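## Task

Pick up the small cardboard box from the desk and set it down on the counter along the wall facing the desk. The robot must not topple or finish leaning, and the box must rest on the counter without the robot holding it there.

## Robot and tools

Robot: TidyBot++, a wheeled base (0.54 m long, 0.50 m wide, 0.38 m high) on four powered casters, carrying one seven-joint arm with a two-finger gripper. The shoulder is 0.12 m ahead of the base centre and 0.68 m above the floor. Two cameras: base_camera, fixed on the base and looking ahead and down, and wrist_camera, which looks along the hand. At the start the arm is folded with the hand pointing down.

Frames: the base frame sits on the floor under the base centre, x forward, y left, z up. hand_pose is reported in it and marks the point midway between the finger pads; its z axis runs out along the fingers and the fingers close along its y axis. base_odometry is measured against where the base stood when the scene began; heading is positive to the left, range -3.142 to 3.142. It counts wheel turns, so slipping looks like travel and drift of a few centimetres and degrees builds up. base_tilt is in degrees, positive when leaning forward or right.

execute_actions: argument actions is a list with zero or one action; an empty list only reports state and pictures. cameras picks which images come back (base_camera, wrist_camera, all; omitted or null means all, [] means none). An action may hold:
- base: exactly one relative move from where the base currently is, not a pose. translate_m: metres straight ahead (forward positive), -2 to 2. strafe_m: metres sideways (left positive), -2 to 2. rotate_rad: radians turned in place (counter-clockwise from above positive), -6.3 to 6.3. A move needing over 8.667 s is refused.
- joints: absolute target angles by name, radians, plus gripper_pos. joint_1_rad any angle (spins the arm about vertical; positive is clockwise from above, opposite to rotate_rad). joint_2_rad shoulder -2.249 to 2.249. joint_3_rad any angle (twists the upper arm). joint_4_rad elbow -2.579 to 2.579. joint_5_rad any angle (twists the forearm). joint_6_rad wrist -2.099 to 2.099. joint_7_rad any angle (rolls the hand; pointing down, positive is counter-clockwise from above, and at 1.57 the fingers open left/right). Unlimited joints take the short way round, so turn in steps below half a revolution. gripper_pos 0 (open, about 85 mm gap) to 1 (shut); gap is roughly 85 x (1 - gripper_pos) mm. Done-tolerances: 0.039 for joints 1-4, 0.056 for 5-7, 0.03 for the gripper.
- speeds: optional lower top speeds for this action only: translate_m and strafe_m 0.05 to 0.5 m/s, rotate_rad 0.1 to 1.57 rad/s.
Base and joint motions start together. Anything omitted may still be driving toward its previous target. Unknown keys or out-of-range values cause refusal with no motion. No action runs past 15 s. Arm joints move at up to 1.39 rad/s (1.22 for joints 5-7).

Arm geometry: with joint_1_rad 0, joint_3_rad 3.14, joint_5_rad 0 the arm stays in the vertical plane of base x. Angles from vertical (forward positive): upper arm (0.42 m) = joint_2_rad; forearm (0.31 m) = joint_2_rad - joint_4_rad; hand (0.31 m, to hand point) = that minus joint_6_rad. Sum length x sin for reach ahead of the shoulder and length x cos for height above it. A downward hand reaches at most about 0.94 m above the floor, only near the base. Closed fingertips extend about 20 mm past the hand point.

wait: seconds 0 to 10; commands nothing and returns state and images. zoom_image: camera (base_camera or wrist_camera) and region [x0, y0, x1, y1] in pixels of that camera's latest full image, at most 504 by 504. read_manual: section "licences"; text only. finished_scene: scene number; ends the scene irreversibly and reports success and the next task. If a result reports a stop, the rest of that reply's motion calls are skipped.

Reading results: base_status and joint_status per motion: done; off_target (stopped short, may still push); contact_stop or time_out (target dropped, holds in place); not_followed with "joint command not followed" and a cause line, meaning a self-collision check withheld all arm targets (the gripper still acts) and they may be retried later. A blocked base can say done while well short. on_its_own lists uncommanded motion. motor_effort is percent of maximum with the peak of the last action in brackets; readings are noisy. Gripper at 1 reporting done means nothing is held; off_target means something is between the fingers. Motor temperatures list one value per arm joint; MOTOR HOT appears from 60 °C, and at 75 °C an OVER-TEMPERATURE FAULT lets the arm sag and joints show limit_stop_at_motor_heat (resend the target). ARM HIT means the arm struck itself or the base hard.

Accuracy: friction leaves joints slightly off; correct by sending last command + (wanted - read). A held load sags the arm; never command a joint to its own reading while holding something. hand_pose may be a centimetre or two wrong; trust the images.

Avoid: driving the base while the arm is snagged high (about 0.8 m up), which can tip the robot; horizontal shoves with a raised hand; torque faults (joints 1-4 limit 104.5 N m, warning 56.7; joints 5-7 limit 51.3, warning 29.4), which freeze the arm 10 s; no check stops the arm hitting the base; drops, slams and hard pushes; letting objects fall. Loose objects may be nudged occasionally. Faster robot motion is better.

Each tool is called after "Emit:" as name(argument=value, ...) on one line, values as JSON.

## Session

Emit:
execute_actions(actions=[])

Scene clock: 0.00 s.
Motor temperatures (°C, as the motors report them): [28 27 25 26 34 29 31]
base_odometry: x=+0.000 y=+0.000 heading=+0.000 (m, m, rad; odometry frame)
base_tilt: forward=-0.2 right=+0.3 (deg)
base_status: not commanded
joint_positions: joint_1_rad=+0.040 joint_2_rad=-0.319 joint_3_rad=+3.108 joint_4_rad=-2.538 joint_5_rad=-0.021 joint_6_rad=-0.920 joint_7_rad=+1.570 gripper_pos=+0.000
joint_status: not commanded
motor_effort: joint_1_rad=+1 joint_2_rad=+1 joint_3_rad=+0 joint_4_rad=+10 joint_5_rad=-1 joint_6_rad=-1 joint_7_rad=+0 (%)
hand_pose: x=+0.2382 y=+0.0046 z=+0.5801 quat_wxyz=(-0.003, +1.000, -0.011, +0.001) (m; base frame)
pictures: base_camera, wrist_camera
camera_calibration (this result's frames):
wrist_camera: T_world_to_cam=[[-0.00462431, -0.999462, 0.0324664, -0.0232305], [-0.999989, 0.00466271, 0.00110714, 0.29203], [-0.00125793, -0.0324609, -0.999472, 0.713202], [0, 0, 0, 1]] pos_world=[0.292817, -0.00142854, 0.713256]
Images, in order (width x height): base_camera 644x364, wrist_camera 644x476.

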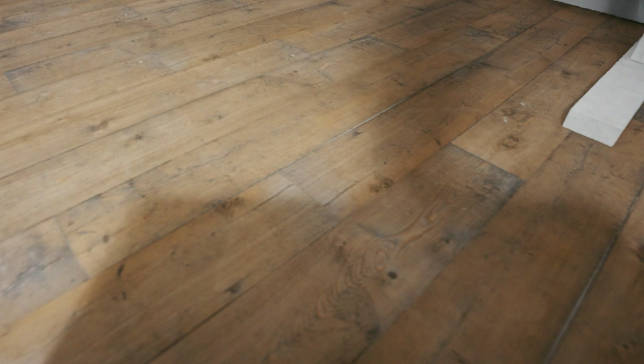

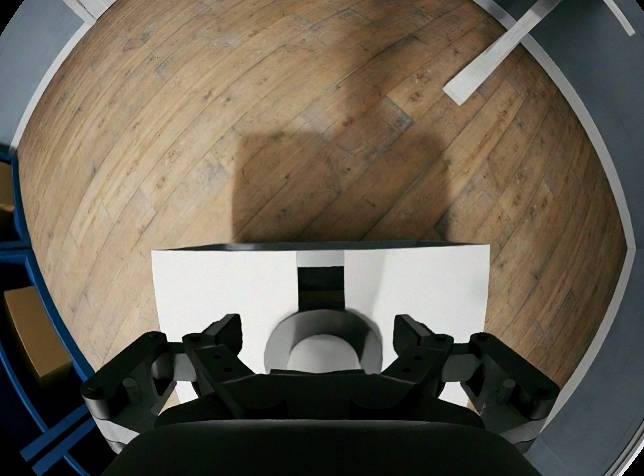

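Emit:
execute_actions(actions=[{"base": {"translate_m": 0.45}, "joints": {"joint_2_rad": -0.5, "joint_4_rad": -1.5, "joint_6_rad": -1.2}}])

Scene clock: 3.00 s.
Motor temperatures (°C, as the motors report them): [28 27 25 26 34 29 31]
base_odometry: x=+0.450 y=+0.000 heading=+0.000 (m, m, rad; odometry frame)
base_tilt: forward=-0.2 right=+0.3 (deg)
base_status: done
joint_positions: joint_1_rad=+0.040 joint_2_rad=-0.480 joint_3_rad=+3.108 joint_4_rad=-1.517 joint_5_rad=-0.021 joint_6_rad=-1.175 joint_7_rad=+1.570 gripper_pos=+0.000
joint_status: all done
motor_effort: joint_1_rad=+1(1) joint_2_rad=+0(7) joint_3_rad=+1(1) joint_4_rad=+20(20) joint_5_rad=+0(0) joint_6_rad=+8(8) joint_7_rad=+0(0) (%)
hand_pose: x=+0.4446 y=+0.0095 z=+1.0284 quat_wxyz=(-0.002, +0.894, -0.001, +0.448) (m; base frame)
pictures: base_camera, wrist_camera
camera_calibration (this result's frames):
wrist_camera: T_world_to_cam=[[-0.0206601, -0.999218, 0.0337188, -0.0260613], [-0.601827, -0.0145018, -0.798495, 1.14337], [0.798359, -0.0367898, -0.601056, 0.396488], [0, 0, 0, 1]] pos_world=[0.371033, 0.0051268, 1.15217]
Images, in order (width x height): base_camera 644x364, wrist_camera 644x476.

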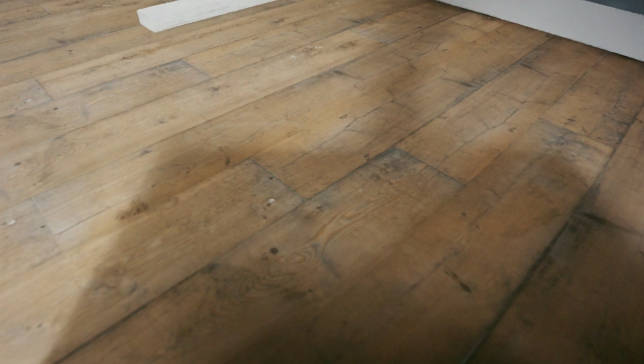

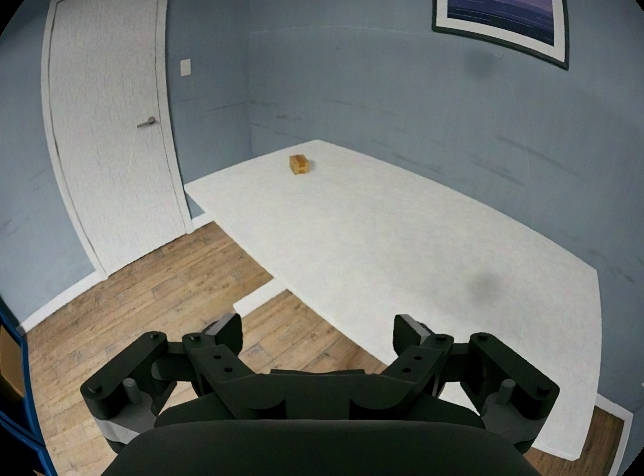

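Emit:
zoom_image(camera="wrist_camera", region=[170, 120, 350, 260])

Emit:
zoom_image(camera="wrist_camera", region=[275, 140, 325, 185])

Emit:
zoom_image(camera="base_camera", region=[100, 0, 300, 80])

Emit:
zoom_image(camera="wrist_camera", region=[0, 200, 260, 476])

Region (170, 120, 350, 260) of wrist_camera's 644x476 image, scaled by 2.800.

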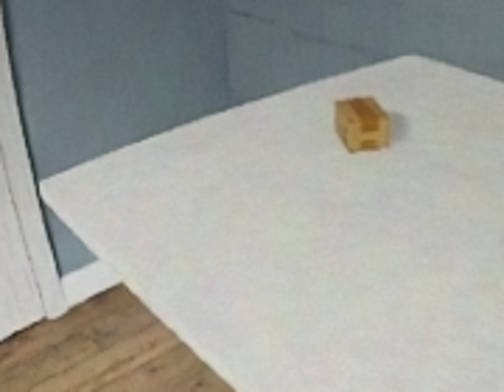

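Region (275, 140, 325, 185) of wrist_camera's 644x476 image, scaled by 10.080; it fills the top 454 rows of this view, and the rest is white.

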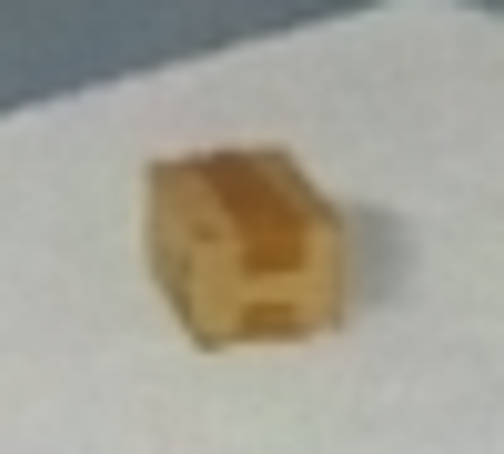

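Region (100, 0, 300, 80) of base_camera's 644x364 image, scaled by 2.520; it fills the top 202 rows of this view, and the rest is white.

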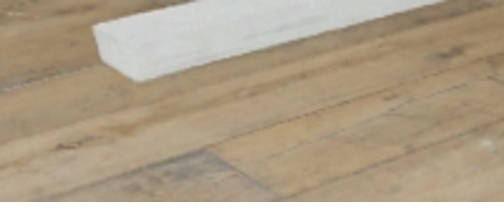

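Region (0, 200, 260, 476) of wrist_camera's 644x476 image, scaled by 1.826; it fills the left 475 columns of this view, and the rest is white.

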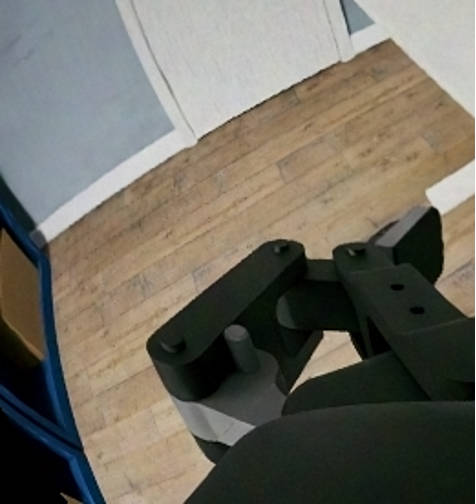

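Emit:
execute_actions(actions=[{"base": {"rotate_rad": 0.44}, "joints": {"joint_1_rad": 0.33}}])

Scene clock: 6.93 s.
Motor temperatures (°C, as the motors report them): [28 27 25 26 34 29 31]
base_odometry: x=+0.450 y=+0.000 heading=+0.439 (m, m, rad; odometry frame)
base_tilt: forward=-0.2 right=+0.4 (deg)
base_status: done
joint_positions: joint_1_rad=+0.311 joint_2_rad=-0.480 joint_3_rad=+3.108 joint_4_rad=-1.517 joint_5_rad=-0.021 joint_6_rad=-1.176 joint_7_rad=+1.570 gripper_pos=+0.000
joint_status: all done
motor_effort: joint_1_rad=+1(1) joint_2_rad=-1(2) joint_3_rad=+0(2) joint_4_rad=+19(20) joint_5_rad=-1(1) joint_6_rad=+8(8) joint_7_rad=-1(0) (%)
hand_pose: x=+0.4352 y=-0.0779 z=+1.0282 quat_wxyz=(+0.059, +0.886, -0.121, +0.444) (m; base frame)
pictures: base_camera, wrist_camera
camera_calibration (this result's frames):
wrist_camera: T_world_to_cam=[[-0.287142, -0.957294, 0.0337178, 0.00564074], [-0.584242, 0.147132, -0.798131, 1.14085], [0.759086, -0.248876, -0.601539, 0.401819], [0, 0, 0, 1]] pos_world=[0.36314, -0.0624536, 1.15207]
Images, in order (width x height): base_camera 644x364, wrist_camera 644x476.

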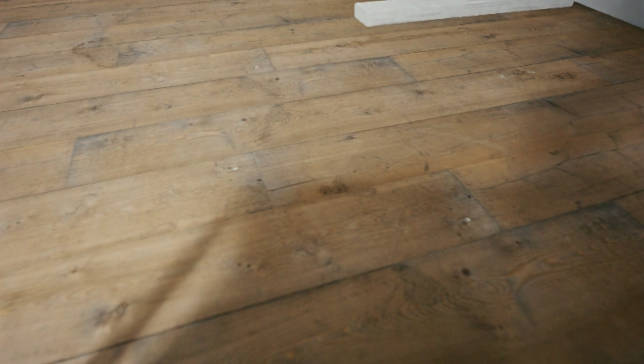

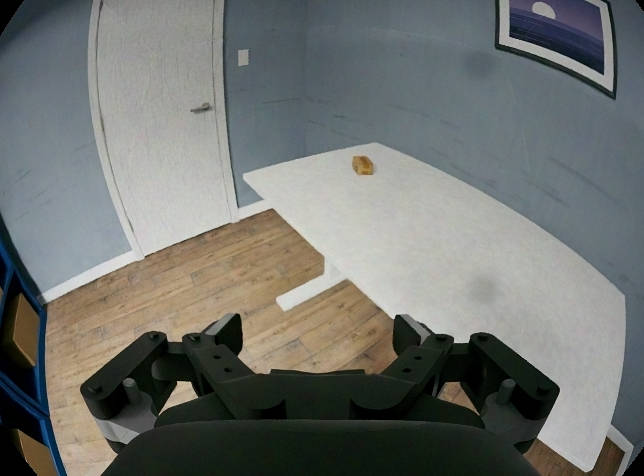

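Emit:
execute_actions(actions=[{"base": {"translate_m": 0.84}, "joints": {"joint_1_rad": 1.085, "joint_2_rad": 0.45, "joint_3_rad": 3.16, "joint_4_rad": -0.73, "joint_5_rad": 0.024, "joint_6_rad": -1.822, "joint_7_rad": 2.545}}])

Scene clock: 10.67 s.
Motor temperatures (°C, as the motors report them): [28 27 25 26 34 29 31]
base_odometry: x=+1.210 y=+0.358 heading=+0.440 (m, m, rad; odometry frame)
base_tilt: forward=-0.2 right=+0.4 (deg)
base_status: done
joint_positions: joint_1_rad=+1.069 joint_2_rad=+0.441 joint_3_rad=+3.148 joint_4_rad=-0.750 joint_5_rad=-0.013 joint_6_rad=-1.797 joint_7_rad=+2.520 gripper_pos=+0.000
joint_status: all done
motor_effort: joint_1_rad=+1(3) joint_2_rad=-31(35) joint_3_rad=-1(0) joint_4_rad=+17(20) joint_5_rad=-1(1) joint_6_rad=+2(8) joint_7_rad=-1(1) (%)
hand_pose: x=+0.3713 y=-0.4537 z=+0.8713 quat_wxyz=(+0.062, +0.995, -0.060, +0.045) (m; base frame)
pictures: base_camera, wrist_camera
camera_calibration (this result's frames):
wrist_camera: T_world_to_cam=[[-0.111801, -0.980976, 0.158702, -0.551907], [-0.991001, 0.0982327, -0.0909301, 0.546286], [0.0736106, -0.16744, -0.98313, 0.886304], [0, 0, 0, 1]] pos_world=[0.414425, -0.446669, 1.00861]
Images, in order (width x height): base_camera 644x364, wrist_camera 644x476.

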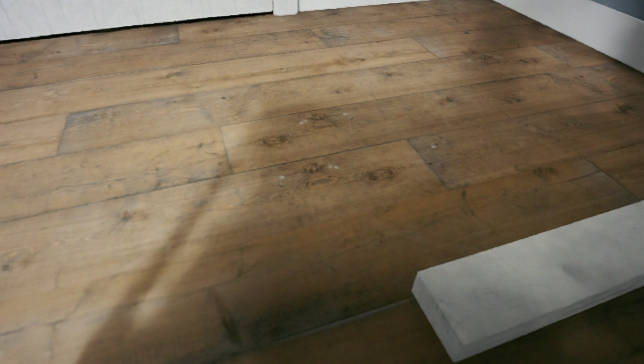

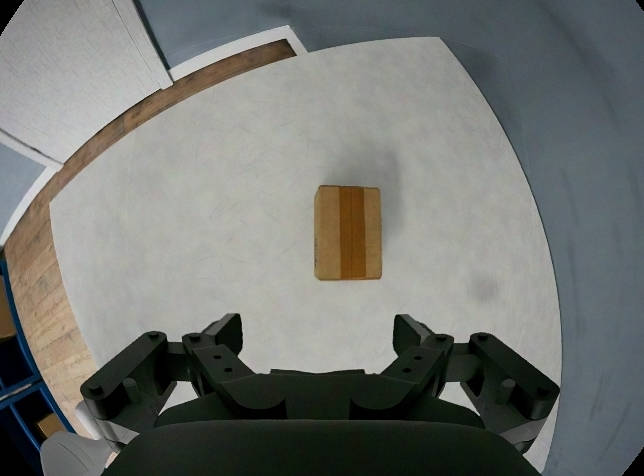

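Emit:
zoom_image(camera="wrist_camera", region=[290, 170, 410, 295])

Emit:
zoom_image(camera="wrist_camera", region=[0, 170, 200, 476])

Region (290, 170, 410, 295) of wrist_camera's 644x476 image, scaled by 4.032; it fills the left 484 columns of this view, and the rest is white.

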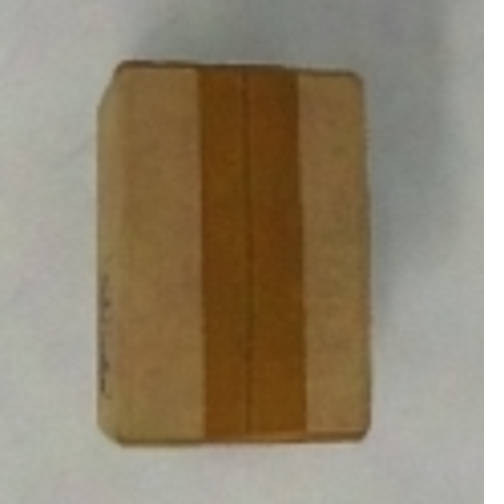

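Region (0, 170, 200, 476) of wrist_camera's 644x476 image, scaled by 1.647; it fills the left 329 columns of this view, and the rest is white.

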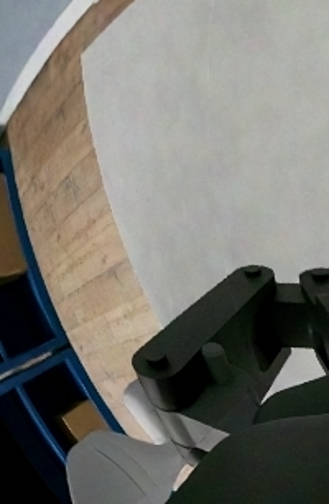

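Emit:
execute_actions(actions=[{"base": {"strafe_m": -0.04}, "joints": {"joint_1_rad": 0.98, "joint_2_rad": 0.638, "joint_4_rad": -0.582, "joint_6_rad": -1.882, "joint_7_rad": 2.439}}])

Scene clock: 13.93 s.
Motor temperatures (°C, as the motors report them): [28 27 25 26 34 29 31]
base_odometry: x=+1.227 y=+0.322 heading=+0.440 (m, m, rad; odometry frame)
base_tilt: forward=-0.2 right=+0.4 (deg)
base_status: done
joint_positions: joint_1_rad=+0.990 joint_2_rad=+0.639 joint_3_rad=+3.151 joint_4_rad=-0.602 joint_5_rad=-0.012 joint_6_rad=-1.857 joint_7_rad=+2.465 gripper_pos=+0.000
joint_status: all done
motor_effort: joint_1_rad=+1(2) joint_2_rad=-37(41) joint_3_rad=-1(2) joint_4_rad=+17(18) joint_5_rad=-1(1) joint_6_rad=+1(3) joint_7_rad=+0(0) (%)
hand_pose: x=+0.4285 y=-0.4691 z=+0.8102 quat_wxyz=(+0.016, +0.999, -0.050, +0.015) (m; base frame)
pictures: base_camera, wrist_camera
camera_calibration (this result's frames):
wrist_camera: T_world_to_cam=[[-0.0836728, -0.994068, 0.0694758, -0.496848], [-0.996271, 0.0819794, -0.0268828, 0.541602], [0.0210277, -0.0714661, -0.997221, 0.898423], [0, 0, 0, 1]] pos_world=[0.479118, -0.474094, 0.945005]
Images, in order (width x height): base_camera 644x364, wrist_camera 644x476.

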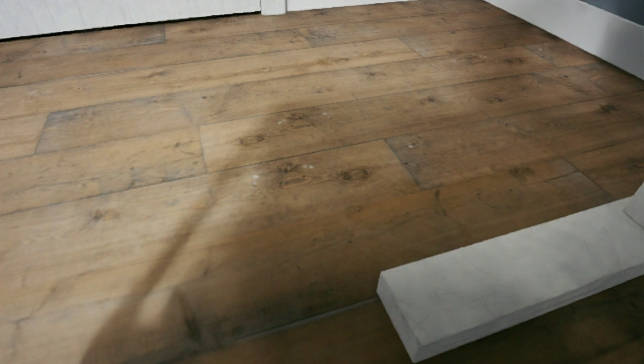

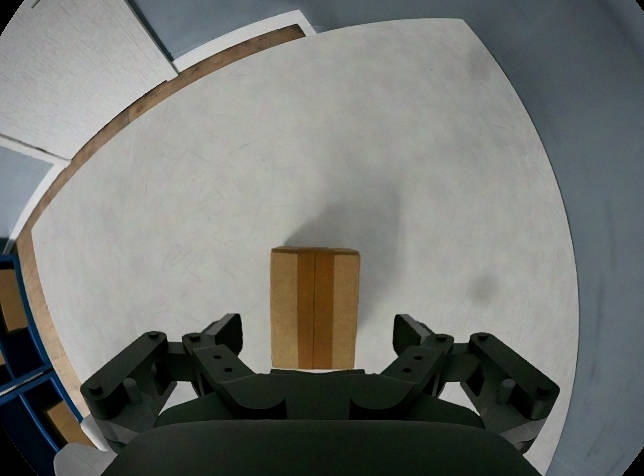

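Emit:
zoom_image(camera="wrist_camera", region=[230, 235, 410, 385])

Region (230, 235, 410, 385) of wrist_camera's 644x476 image, scaled by 2.800.

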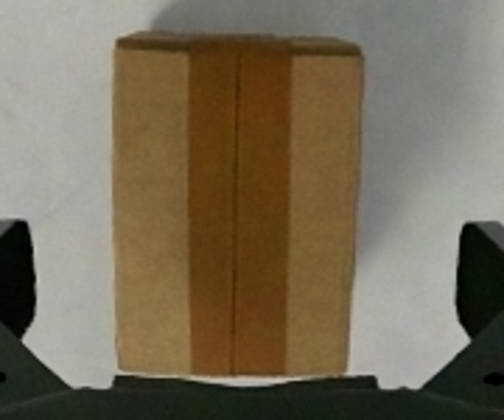

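Emit:
execute_actions(actions=[{"joints": {"joint_4_rad": -0.784, "joint_6_rad": -1.713}}], cameras=["wrist_camera"])

Emit:
zoom_image(camera="wrist_camera", region=[220, 230, 420, 390])

Scene clock: 16.27 s.
Motor temperatures (°C, as the motors report them): [28 27 25 26 34 29 31]
base_odometry: x=+1.227 y=+0.322 heading=+0.440 (m, m, rad; odometry frame)
base_tilt: forward=-0.2 right=+0.4 (deg)
base_status: not commanded
joint_positions: joint_1_rad=+0.990 joint_2_rad=+0.639 joint_3_rad=+3.151 joint_4_rad=-0.768 joint_5_rad=-0.012 joint_6_rad=-1.735 joint_7_rad=+2.465 gripper_pos=+0.000
joint_status: all done
motor_effort: joint_1_rad=+1(1) joint_2_rad=-38(39) joint_3_rad=-1(1) joint_4_rad=+17(18) joint_5_rad=-1(1) joint_6_rad=+1(1) joint_7_rad=+0(0) (%)
hand_pose: x=+0.4278 y=-0.4684 z=+0.7592 quat_wxyz=(-0.002, +0.999, -0.051, +0.002) (m; base frame)
pictures: wrist_camera
camera_calibration (this result's frames):
wrist_camera: T_world_to_cam=[[-0.0841032, -0.995865, 0.0343317, -0.466616], [-0.996453, 0.0841456, -0.000210045, 0.520322], [-0.00267969, -0.0342276, -0.99941, 0.876906], [0, 0, 0, 1]] pos_world=[0.481582, -0.478456, 0.892518]
Images, in order (width x height): wrist_camera 644x476.

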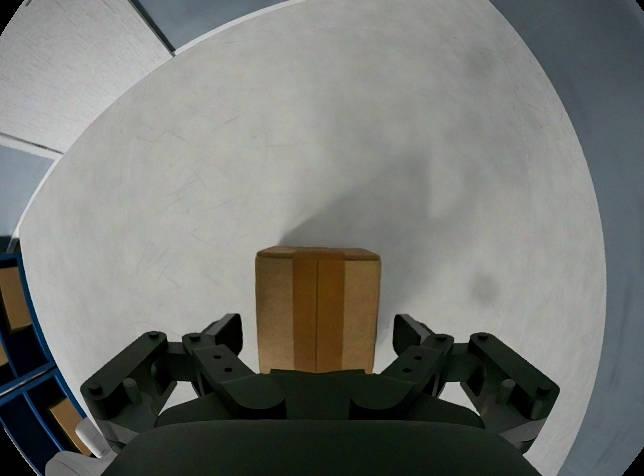

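Region (220, 230, 420, 390) of wrist_camera's 644x476 image, scaled by 2.520; it fills the top 403 rows of this view, and the rest is white.

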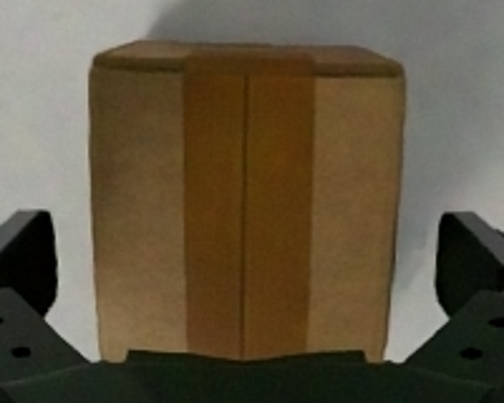

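Emit:
execute_actions(actions=[])

Scene clock: 17.00 s.
Motor temperatures (°C, as the motors report them): [28 27 25 26 34 29 31]
base_odometry: x=+1.227 y=+0.322 heading=+0.440 (m, m, rad; odometry frame)
base_tilt: forward=-0.2 right=+0.4 (deg)
base_status: not commanded
joint_positions: joint_1_rad=+0.990 joint_2_rad=+0.639 joint_3_rad=+3.151 joint_4_rad=-0.768 joint_5_rad=-0.012 joint_6_rad=-1.735 joint_7_rad=+2.465 gripper_pos=+0.000
joint_status: all done
motor_effort: joint_1_rad=+1(1) joint_2_rad=-39(39) joint_3_rad=+0(1) joint_4_rad=+17(18) joint_5_rad=-1(1) joint_6_rad=+0(1) joint_7_rad=-1(0) (%)
hand_pose: x=+0.4278 y=-0.4684 z=+0.7592 quat_wxyz=(-0.002, +0.999, -0.051, +0.002) (m; base frame)
pictures: base_camera, wrist_camera
camera_calibration (this result's frames):
wrist_camera: T_world_to_cam=[[-0.0841034, -0.995865, 0.0343315, -0.466616], [-0.996453, 0.0841458, -0.00021036, 0.520322], [-0.00267936, -0.0342275, -0.99941, 0.876905], [0, 0, 0, 1]] pos_world=[0.481582, -0.478456, 0.892518]
Images, in order (width x height): base_camera 644x364, wrist_camera 644x476.

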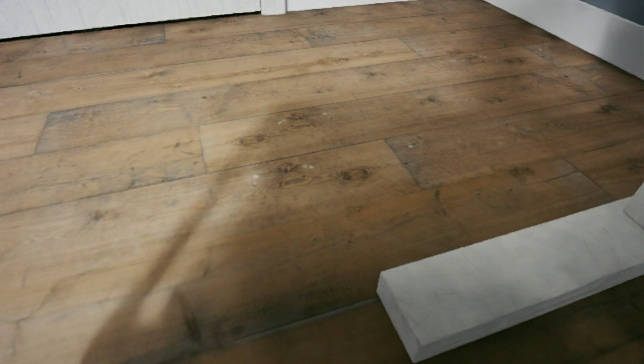

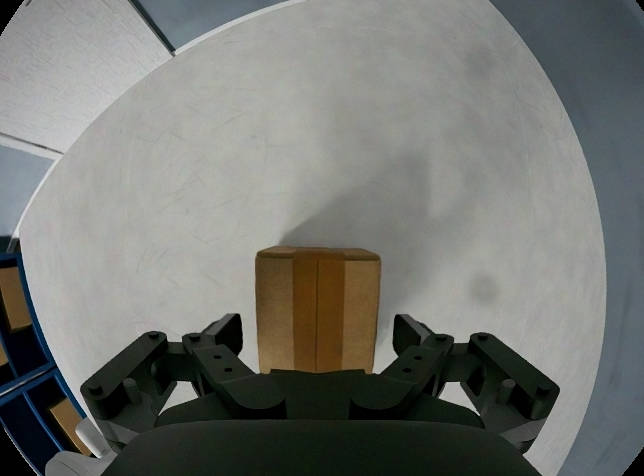

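Emit:
execute_actions(actions=[{"joints": {"gripper_pos": 1.0}}], cameras=["wrist_camera"])

Scene clock: 18.50 s.
Motor temperatures (°C, as the motors report them): [28 27 25 26 34 29 31]
base_odometry: x=+1.227 y=+0.322 heading=+0.440 (m, m, rad; odometry frame)
base_tilt: forward=-0.2 right=+0.4 (deg)
base_status: not commanded
joint_positions: joint_1_rad=+0.990 joint_2_rad=+0.637 joint_3_rad=+3.151 joint_4_rad=-0.770 joint_5_rad=-0.012 joint_6_rad=-1.735 joint_7_rad=+2.465 gripper_pos=+0.357
joint_status: gripper_pos off_target (ended at +0.357, target +1.000)
motor_effort: joint_1_rad=+1(2) joint_2_rad=-37(41) joint_3_rad=+0(1) joint_4_rad=+17(18) joint_5_rad=-1(1) joint_6_rad=+1(2) joint_7_rad=+0(0) (%)
hand_pose: x=+0.4275 y=-0.4680 z=+0.7600 quat_wxyz=(-0.002, +0.999, -0.051, +0.002) (m; base frame)
pictures: wrist_camera
camera_calibration (this result's frames):
wrist_camera: T_world_to_cam=[[-0.0841672, -0.995828, 0.0352427, -0.466963], [-0.996449, 0.0841897, -0.000847859, 0.52054], [-0.00212275, -0.035189, -0.999378, 0.87698], [0, 0, 0, 1]] pos_world=[0.481251, -0.477979, 0.893334]
Images, in order (width x height): wrist_camera 644x476.

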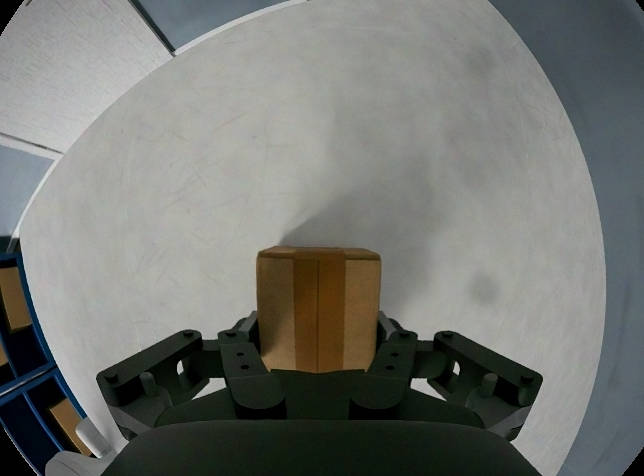

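Emit:
zoom_image(camera="wrist_camera", region=[0, 220, 160, 476])

Emit:
zoom_image(camera="wrist_camera", region=[484, 220, 644, 476])

Region (0, 220, 160, 476) of wrist_camera's 644x476 image, scaled by 1.969; it fills the left 315 columns of this view, and the rest is white.

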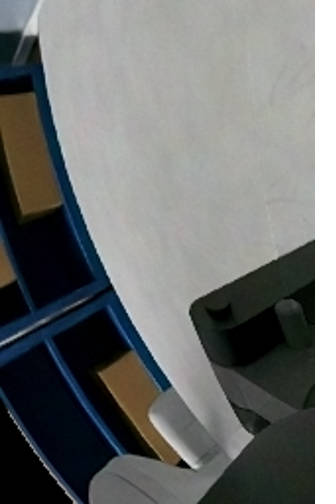

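Region (484, 220, 644, 476) of wrist_camera's 644x476 image, scaled by 1.969; it fills the left 315 columns of this view, and the rest is white.

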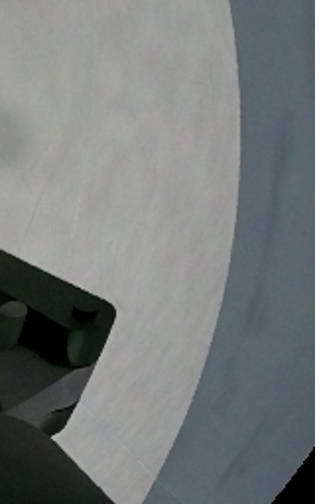

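Emit:
zoom_image(camera="wrist_camera", region=[0, 120, 90, 290])

Region (0, 120, 90, 290) of wrist_camera's 644x476 image, scaled by 2.965; it fills the left 267 columns of this view, and the rest is white.

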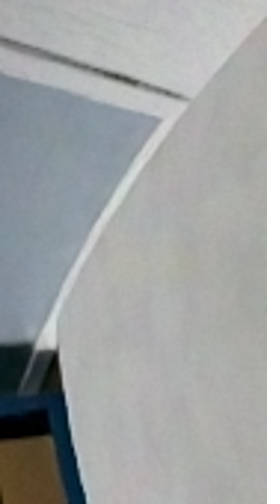

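Emit:
execute_actions(actions=[{"base": {"translate_m": -1.5}, "joints": {"joint_1_rad": -1.92, "joint_2_rad": -0.22, "joint_4_rad": -0.6, "joint_7_rad": 1.545}}])

Scene clock: 27.17 s.
Motor temperatures (°C, as the motors report them): [28 27 25 26 34 29 31]
base_odometry: x=-0.130 y=-0.318 heading=+0.440 (m, m, rad; odometry frame)
base_tilt: forward=-0.2 right=+0.3 (deg)
base_status: done
joint_positions: joint_1_rad=-1.904 joint_2_rad=-0.194 joint_3_rad=+3.151 joint_4_rad=-0.624 joint_5_rad=-0.011 joint_6_rad=-1.731 joint_7_rad=+1.572 gripper_pos=+0.357
joint_status: all done
motor_effort: joint_1_rad=+1(4) joint_2_rad=-4(42) joint_3_rad=+0(2) joint_4_rad=+13(19) joint_5_rad=+0(1) joint_6_rad=+10(9) joint_7_rad=-1(0) (%)
hand_pose: x=+0.0173 y=+0.2917 z=+1.2070 quat_wxyz=(-0.385, +0.512, +0.718, +0.271) (m; base frame)
pictures: base_camera, wrist_camera
camera_calibration (this result's frames):
wrist_camera: T_world_to_cam=[[0.951403, 0.306415, 0.0307086, -0.152948], [0.195809, -0.524967, -0.828292, 1.20401], [-0.23768, 0.794053, -0.559454, 0.580721], [0, 0, 0, 1]] pos_world=[0.0477852, 0.217808, 1.32686]
Images, in order (width x height): base_camera 644x364, wrist_camera 644x476.

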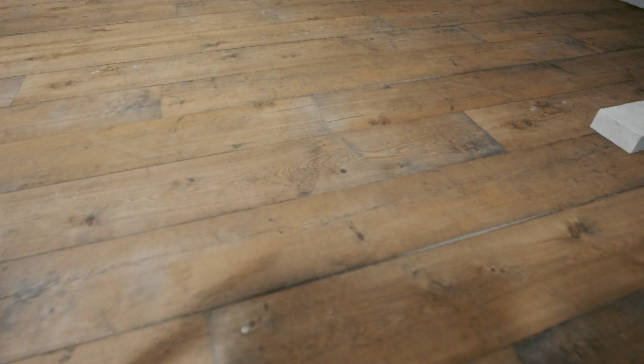

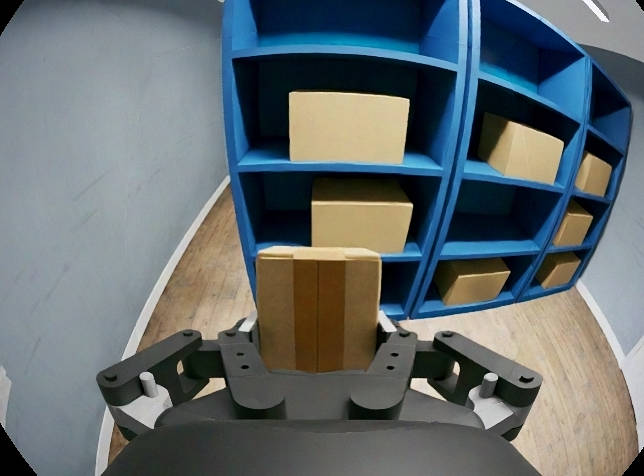

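Emit:
zoom_image(camera="wrist_camera", region=[100, 150, 300, 380])

Emit:
zoom_image(camera="wrist_camera", region=[370, 220, 620, 360])

Region (100, 150, 300, 380) of wrist_camera's 644x476 image, scaled by 2.191; it fills the left 438 columns of this view, and the rest is white.

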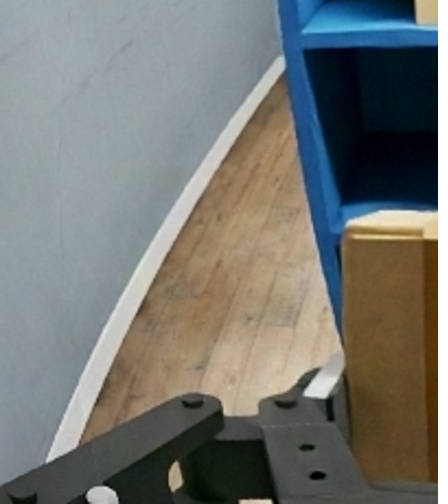

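Region (370, 220, 620, 360) of wrist_camera's 644x476 image, scaled by 2.016; it fills the top 282 rows of this view, and the rest is white.

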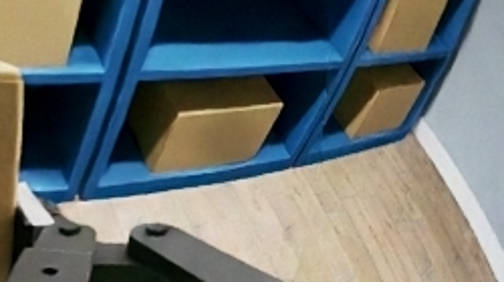

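Emit:
execute_actions(actions=[{"base": {"translate_m": -0.63}}])

Scene clock: 31.93 s.
Motor temperatures (°C, as the motors report them): [28 27 25 26 34 29 31]
base_odometry: x=-0.700 y=-0.586 heading=+0.440 (m, m, rad; odometry frame)
base_tilt: forward=-0.2 right=+0.3 (deg)
base_status: done
joint_positions: joint_1_rad=-1.904 joint_2_rad=-0.198 joint_3_rad=+3.153 joint_4_rad=-0.623 joint_5_rad=-0.009 joint_6_rad=-1.731 joint_7_rad=+1.572 gripper_pos=+0.357
joint_status: not commanded
motor_effort: joint_1_rad=+1(1) joint_2_rad=-4(5) joint_3_rad=-1(1) joint_4_rad=+13(13) joint_5_rad=-1(2) joint_6_rad=+9(10) joint_7_rad=+0(0) (%)
hand_pose: x=+0.0190 y=+0.2900 z=+1.2087 quat_wxyz=(-0.386, +0.513, +0.717, +0.273) (m; base frame)
pictures: base_camera, wrist_camera
camera_calibration (this result's frames):
wrist_camera: T_world_to_cam=[[0.952327, 0.303497, 0.0310337, -0.1537], [0.193225, -0.521319, -0.831198, 1.20666], [-0.236088, 0.797569, -0.555109, 0.577194], [0, 0, 0, 1]] pos_world=[0.049484, 0.215347, 1.32815]
Images, in order (width x height): base_camera 644x364, wrist_camera 644x476.

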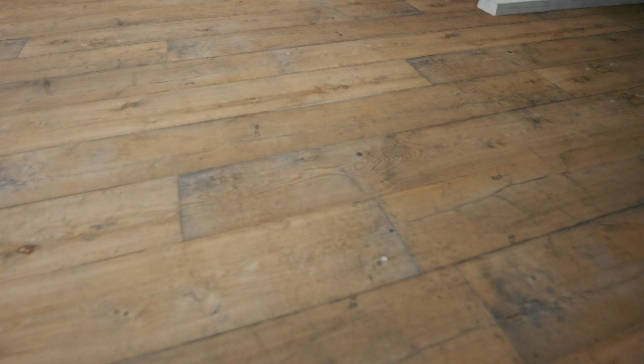

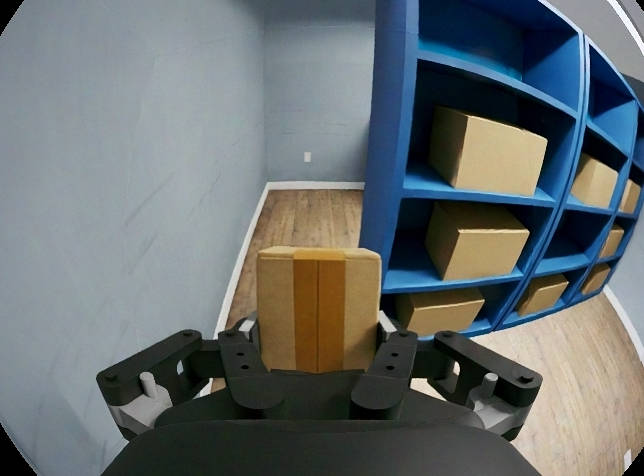

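Emit:
zoom_image(camera="wrist_camera", region=[200, 60, 440, 350])

Region (200, 60, 440, 350) of wrist_camera's 644x476 image, scaled by 1.738; it fills the left 417 columns of this view, and the rest is white.

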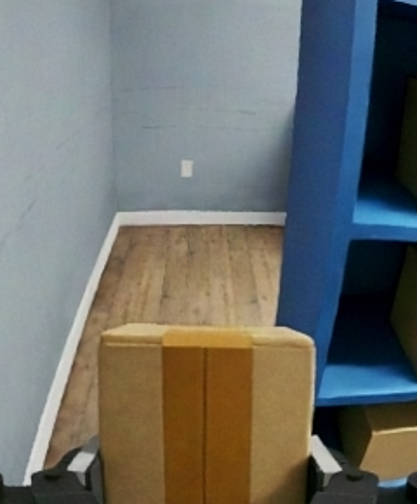

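Emit:
execute_actions(actions=[{"base": {"rotate_rad": 0.375}, "joints": {"joint_1_rad": -1.72}}])

Scene clock: 34.23 s.
Motor temperatures (°C, as the motors report them): [28 27 25 26 34 29 31]
base_odometry: x=-0.700 y=-0.586 heading=+0.814 (m, m, rad; odometry frame)
base_tilt: forward=-0.2 right=+0.4 (deg)
base_status: done
joint_positions: joint_1_rad=-1.738 joint_2_rad=-0.199 joint_3_rad=+3.153 joint_4_rad=-0.623 joint_5_rad=-0.009 joint_6_rad=-1.731 joint_7_rad=+1.572 gripper_pos=+0.357
joint_status: all done
motor_effort: joint_1_rad=+1(0) joint_2_rad=-4(5) joint_3_rad=+1(0) joint_4_rad=+13(14) joint_5_rad=-1(1) joint_6_rad=+9(9) joint_7_rad=+0(0) (%)
hand_pose: x=+0.0684 y=+0.3016 z=+1.2094 quat_wxyz=(-0.363, +0.570, +0.671, +0.305) (m; base frame)
pictures: base_camera, wrist_camera
camera_calibration (this result's frames):
wrist_camera: T_world_to_cam=[[0.989382, 0.14199, 0.0310086, -0.158104], [0.104211, -0.544363, -0.832352, 1.21815], [-0.101306, 0.826746, -0.55338, 0.559855], [0, 0, 0, 1]] pos_world=[0.0861973, 0.222709, 1.32865]
Images, in order (width x height): base_camera 644x364, wrist_camera 644x476.

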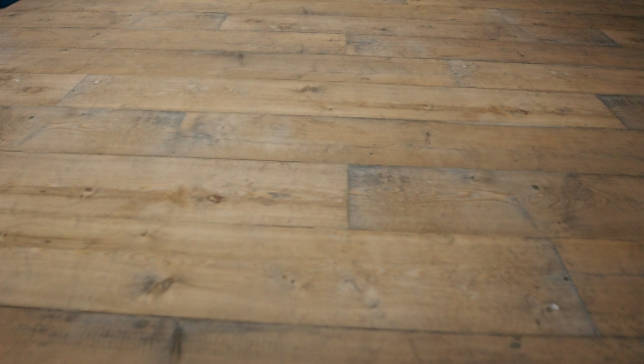

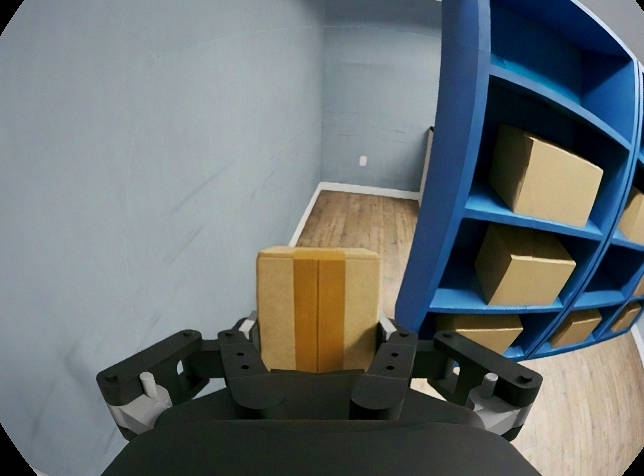

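Emit:
zoom_image(camera="base_camera", region=[0, 90, 322, 364])

Emit:
zoom_image(camera="base_camera", region=[322, 90, 644, 364])

Emit:
zoom_image(camera="wrist_camera", region=[270, 90, 500, 350])

Region (0, 90, 322, 364) of base_camera's 644x364 image, scaled by 1.565; it fills the top 429 rows of this view, and the rest is white.

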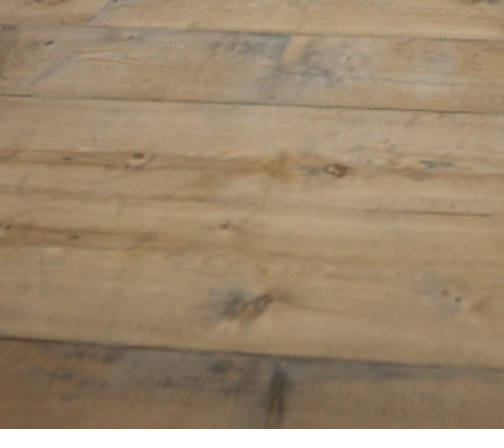

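Region (322, 90, 644, 364) of base_camera's 644x364 image, scaled by 1.565; it fills the top 429 rows of this view, and the rest is white.

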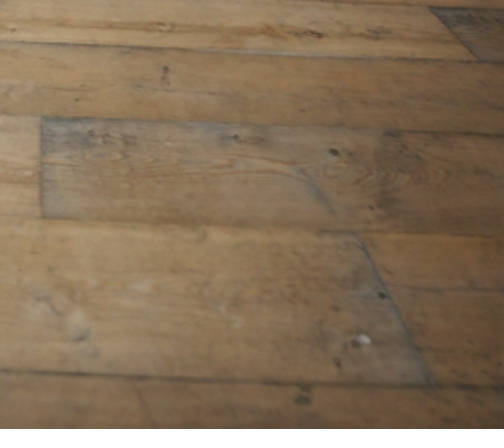

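Region (270, 90, 500, 350) of wrist_camera's 644x476 image, scaled by 1.938; it fills the left 446 columns of this view, and the rest is white.

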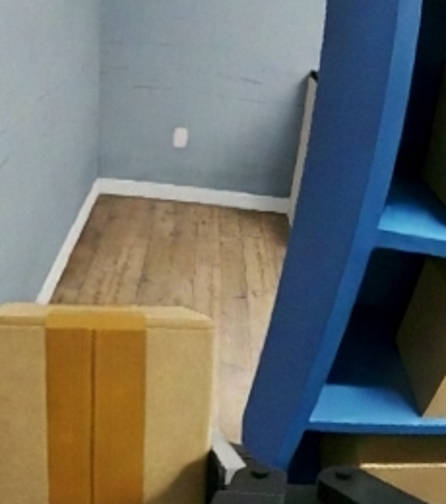

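Emit:
execute_actions(actions=[{"base": {"strafe_m": 2.0}, "joints": {"joint_1_rad": -0.95, "joint_2_rad": -0.5, "joint_6_rad": -2.098}}])

Scene clock: 40.67 s.
Motor temperatures (°C, as the motors report them): [28 27 25 26 34 29 31]
base_odometry: x=-2.155 y=+0.785 heading=+0.815 (m, m, rad; odometry frame)
base_tilt: forward=-0.2 right=+0.3 (deg)
base_status: done
joint_positions: joint_1_rad=-0.967 joint_2_rad=-0.482 joint_3_rad=+3.153 joint_4_rad=-0.621 joint_5_rad=-0.009 joint_6_rad=-2.082 joint_7_rad=+1.572 gripper_pos=+0.357
joint_status: all done
motor_effort: joint_1_rad=+1(0) joint_2_rad=+11(13) joint_3_rad=+0(0) joint_4_rad=+8(14) joint_5_rad=+0(1) joint_6_rad=+9(9) joint_7_rad=+0(0) (%)
hand_pose: x=+0.1735 y=+0.0795 z=+1.1779 quat_wxyz=(-0.209, +0.794, +0.415, +0.393) (m; base frame)
pictures: base_camera, wrist_camera
camera_calibration (this result's frames):
wrist_camera: T_world_to_cam=[[0.810849, -0.584386, 0.0318845, -0.141863], [-0.334405, -0.507328, -0.794224, 1.08832], [0.480309, 0.633333, -0.606788, 0.71406], [0, 0, 0, 1]] pos_world=[0.136, 0.0169958, 1.30218]
Images, in order (width x height): base_camera 644x364, wrist_camera 644x476.

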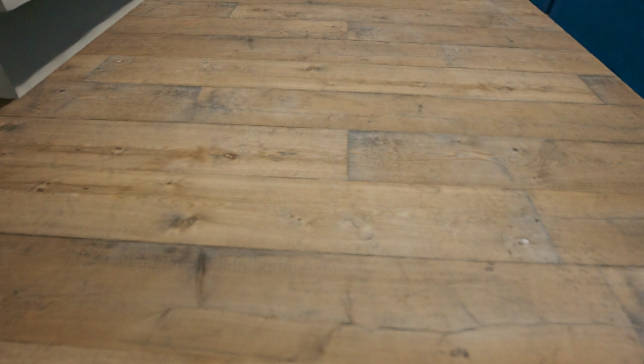

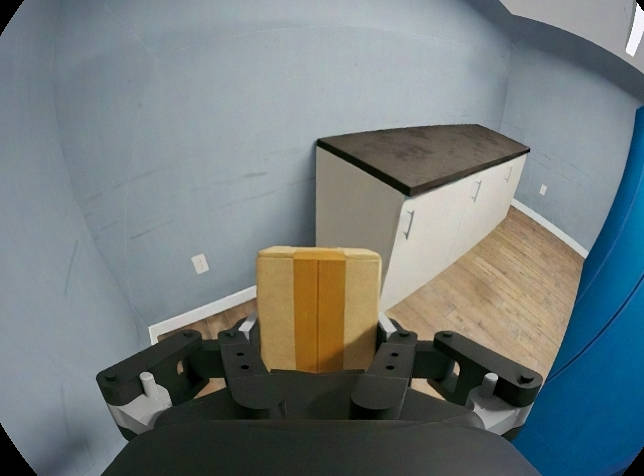

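Emit:
zoom_image(camera="wrist_camera", region=[300, 100, 550, 320])

Emit:
zoom_image(camera="base_camera", region=[0, 0, 200, 130])

Region (300, 100, 550, 320) of wrist_camera's 644x476 image, scaled by 2.016; it fills the top 444 rows of this view, and the rest is white.

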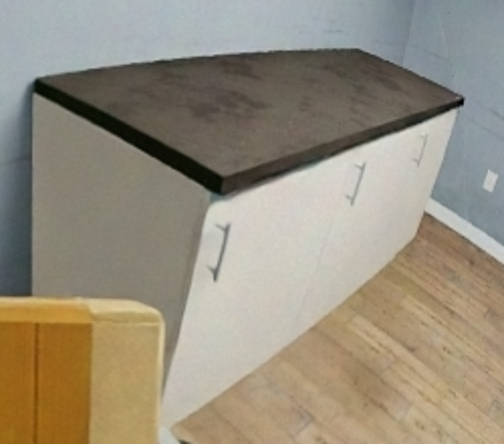

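Region (0, 0, 200, 130) of base_camera's 644x364 image, scaled by 2.520; it fills the top 328 rows of this view, and the rest is white.

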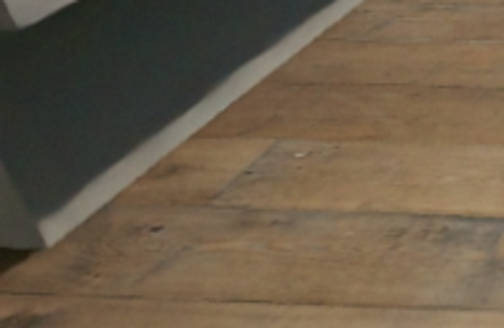

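Emit:
zoom_image(camera="wrist_camera", region=[130, 230, 330, 370])

Region (130, 230, 330, 370) of wrist_camera's 644x476 image, scaled by 2.520; it fills the top 353 rows of this view, and the rest is white.

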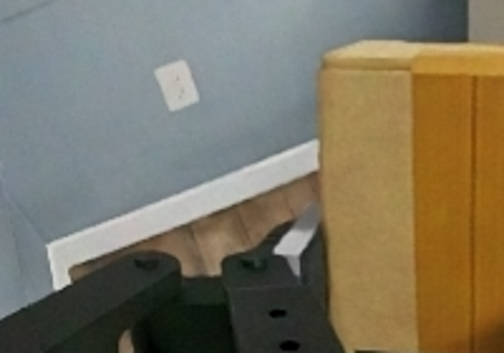

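Emit:
execute_actions(actions=[{"base": {"translate_m": 0.66}, "joints": {"joint_1_rad": -1.214, "joint_2_rad": 0.26, "joint_7_rad": 0.32}}])

Scene clock: 46.80 s.
Motor temperatures (°C, as the motors report them): [28 27 25 26 34 29 31]
base_odometry: x=-1.703 y=+1.266 heading=+0.815 (m, m, rad; odometry frame)
base_tilt: forward=-0.2 right=+0.4 (deg)
base_status: done
joint_positions: joint_1_rad=-1.196 joint_2_rad=+0.266 joint_3_rad=+3.153 joint_4_rad=-0.611 joint_5_rad=-0.009 joint_6_rad=-2.083 joint_7_rad=+0.343 gripper_pos=+0.357
joint_status: all done
motor_effort: joint_1_rad=+1(1) joint_2_rad=-23(26) joint_3_rad=+0(2) joint_4_rad=+15(16) joint_5_rad=+0(0) joint_6_rad=+3(10) joint_7_rad=+0(1) (%)
hand_pose: x=+0.2684 y=+0.3802 z=+0.9826 quat_wxyz=(-0.085, +0.996, -0.018, +0.030) (m; base frame)
pictures: base_camera, wrist_camera
camera_calibration (this result's frames):
wrist_camera: T_world_to_cam=[[-0.0166637, -0.991164, -0.131588, 0.500477], [-0.998142, 0.0242044, -0.0559151, 0.368121], [0.0586061, 0.130412, -0.989726, 1.04016], [0, 0, 0, 1]] pos_world=[0.314817, 0.351495, 1.11592]
Images, in order (width x height): base_camera 644x364, wrist_camera 644x476.

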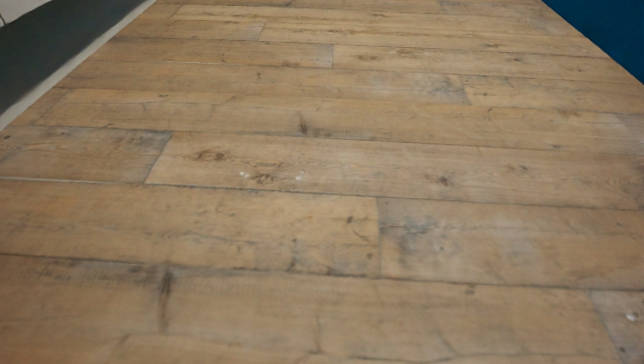

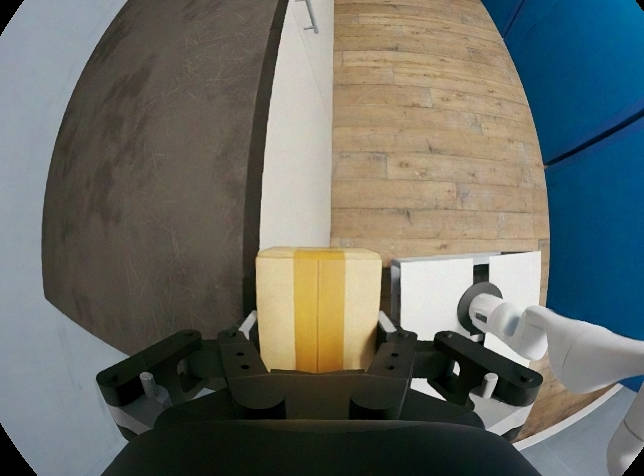

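Emit:
zoom_image(camera="wrist_camera", region=[20, 160, 360, 400])

Emit:
zoom_image(camera="wrist_camera", region=[220, 170, 420, 330])

Region (20, 160, 360, 400) of wrist_camera's 644x476 image, scaled by 1.482; it fills the top 356 rows of this view, and the rest is white.

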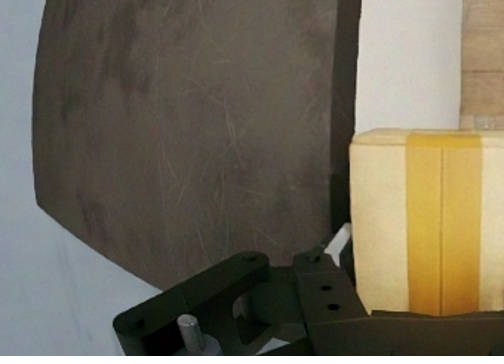

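Region (220, 170, 420, 330) of wrist_camera's 644x476 image, scaled by 2.520; it fills the top 403 rows of this view, and the rest is white.

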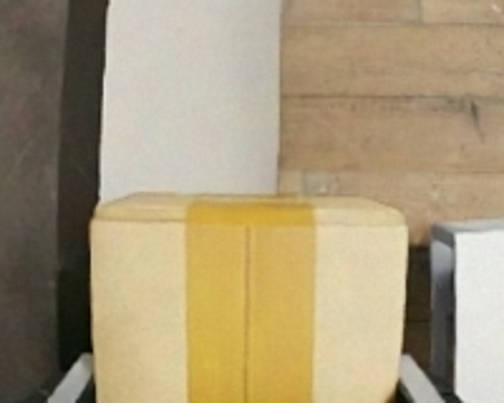

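Emit:
zoom_image(camera="wrist_camera", region=[245, 230, 395, 280])

Region (245, 230, 395, 280) of wrist_camera's 644x476 image, scaled by 3.360.

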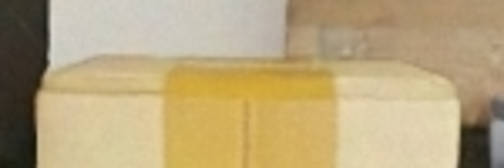

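Emit:
execute_actions(actions=[{"base": {"strafe_m": 0.16}, "joints": {"joint_2_rad": 0.33}}])

Scene clock: 49.80 s.
Motor temperatures (°C, as the motors report them): [28 27 25 26 34 29 31]
base_odometry: x=-1.819 y=+1.376 heading=+0.815 (m, m, rad; odometry frame)
base_tilt: forward=-0.2 right=+0.4 (deg)
base_status: done
joint_positions: joint_1_rad=-1.200 joint_2_rad=+0.329 joint_3_rad=+3.153 joint_4_rad=-0.611 joint_5_rad=-0.009 joint_6_rad=-2.084 joint_7_rad=+0.343 gripper_pos=+0.357
joint_status: all done
motor_effort: joint_1_rad=+1(1) joint_2_rad=-27(28) joint_3_rad=+0(1) joint_4_rad=+16(16) joint_5_rad=+0(0) joint_6_rad=+2(3) joint_7_rad=-1(0) (%)
hand_pose: x=+0.2734 y=+0.3978 z=+0.9560 quat_wxyz=(-0.056, +0.998, -0.016, +0.019) (m; base frame)
pictures: base_camera, wrist_camera
camera_calibration (this result's frames):
wrist_camera: T_world_to_cam=[[-0.0148933, -0.997275, -0.0722558, 0.459776], [-0.999268, 0.0173925, -0.0340833, 0.353388], [0.0352471, 0.0716953, -0.996804, 1.0478], [0, 0, 0, 1]] pos_world=[0.323045, 0.377255, 1.08971]
Images, in order (width x height): base_camera 644x364, wrist_camera 644x476.

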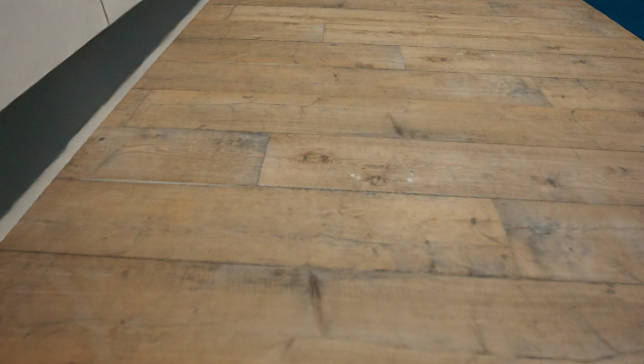

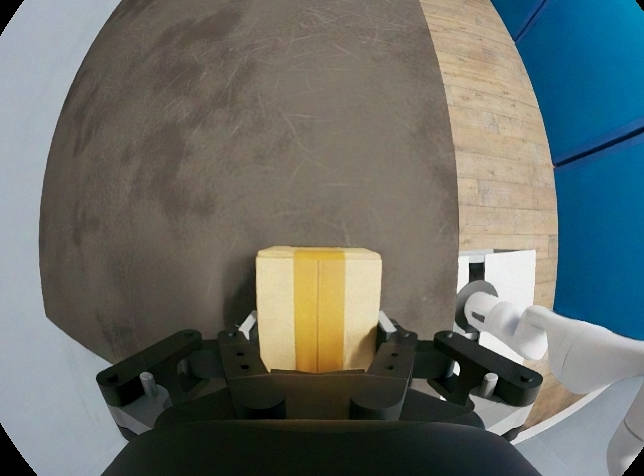

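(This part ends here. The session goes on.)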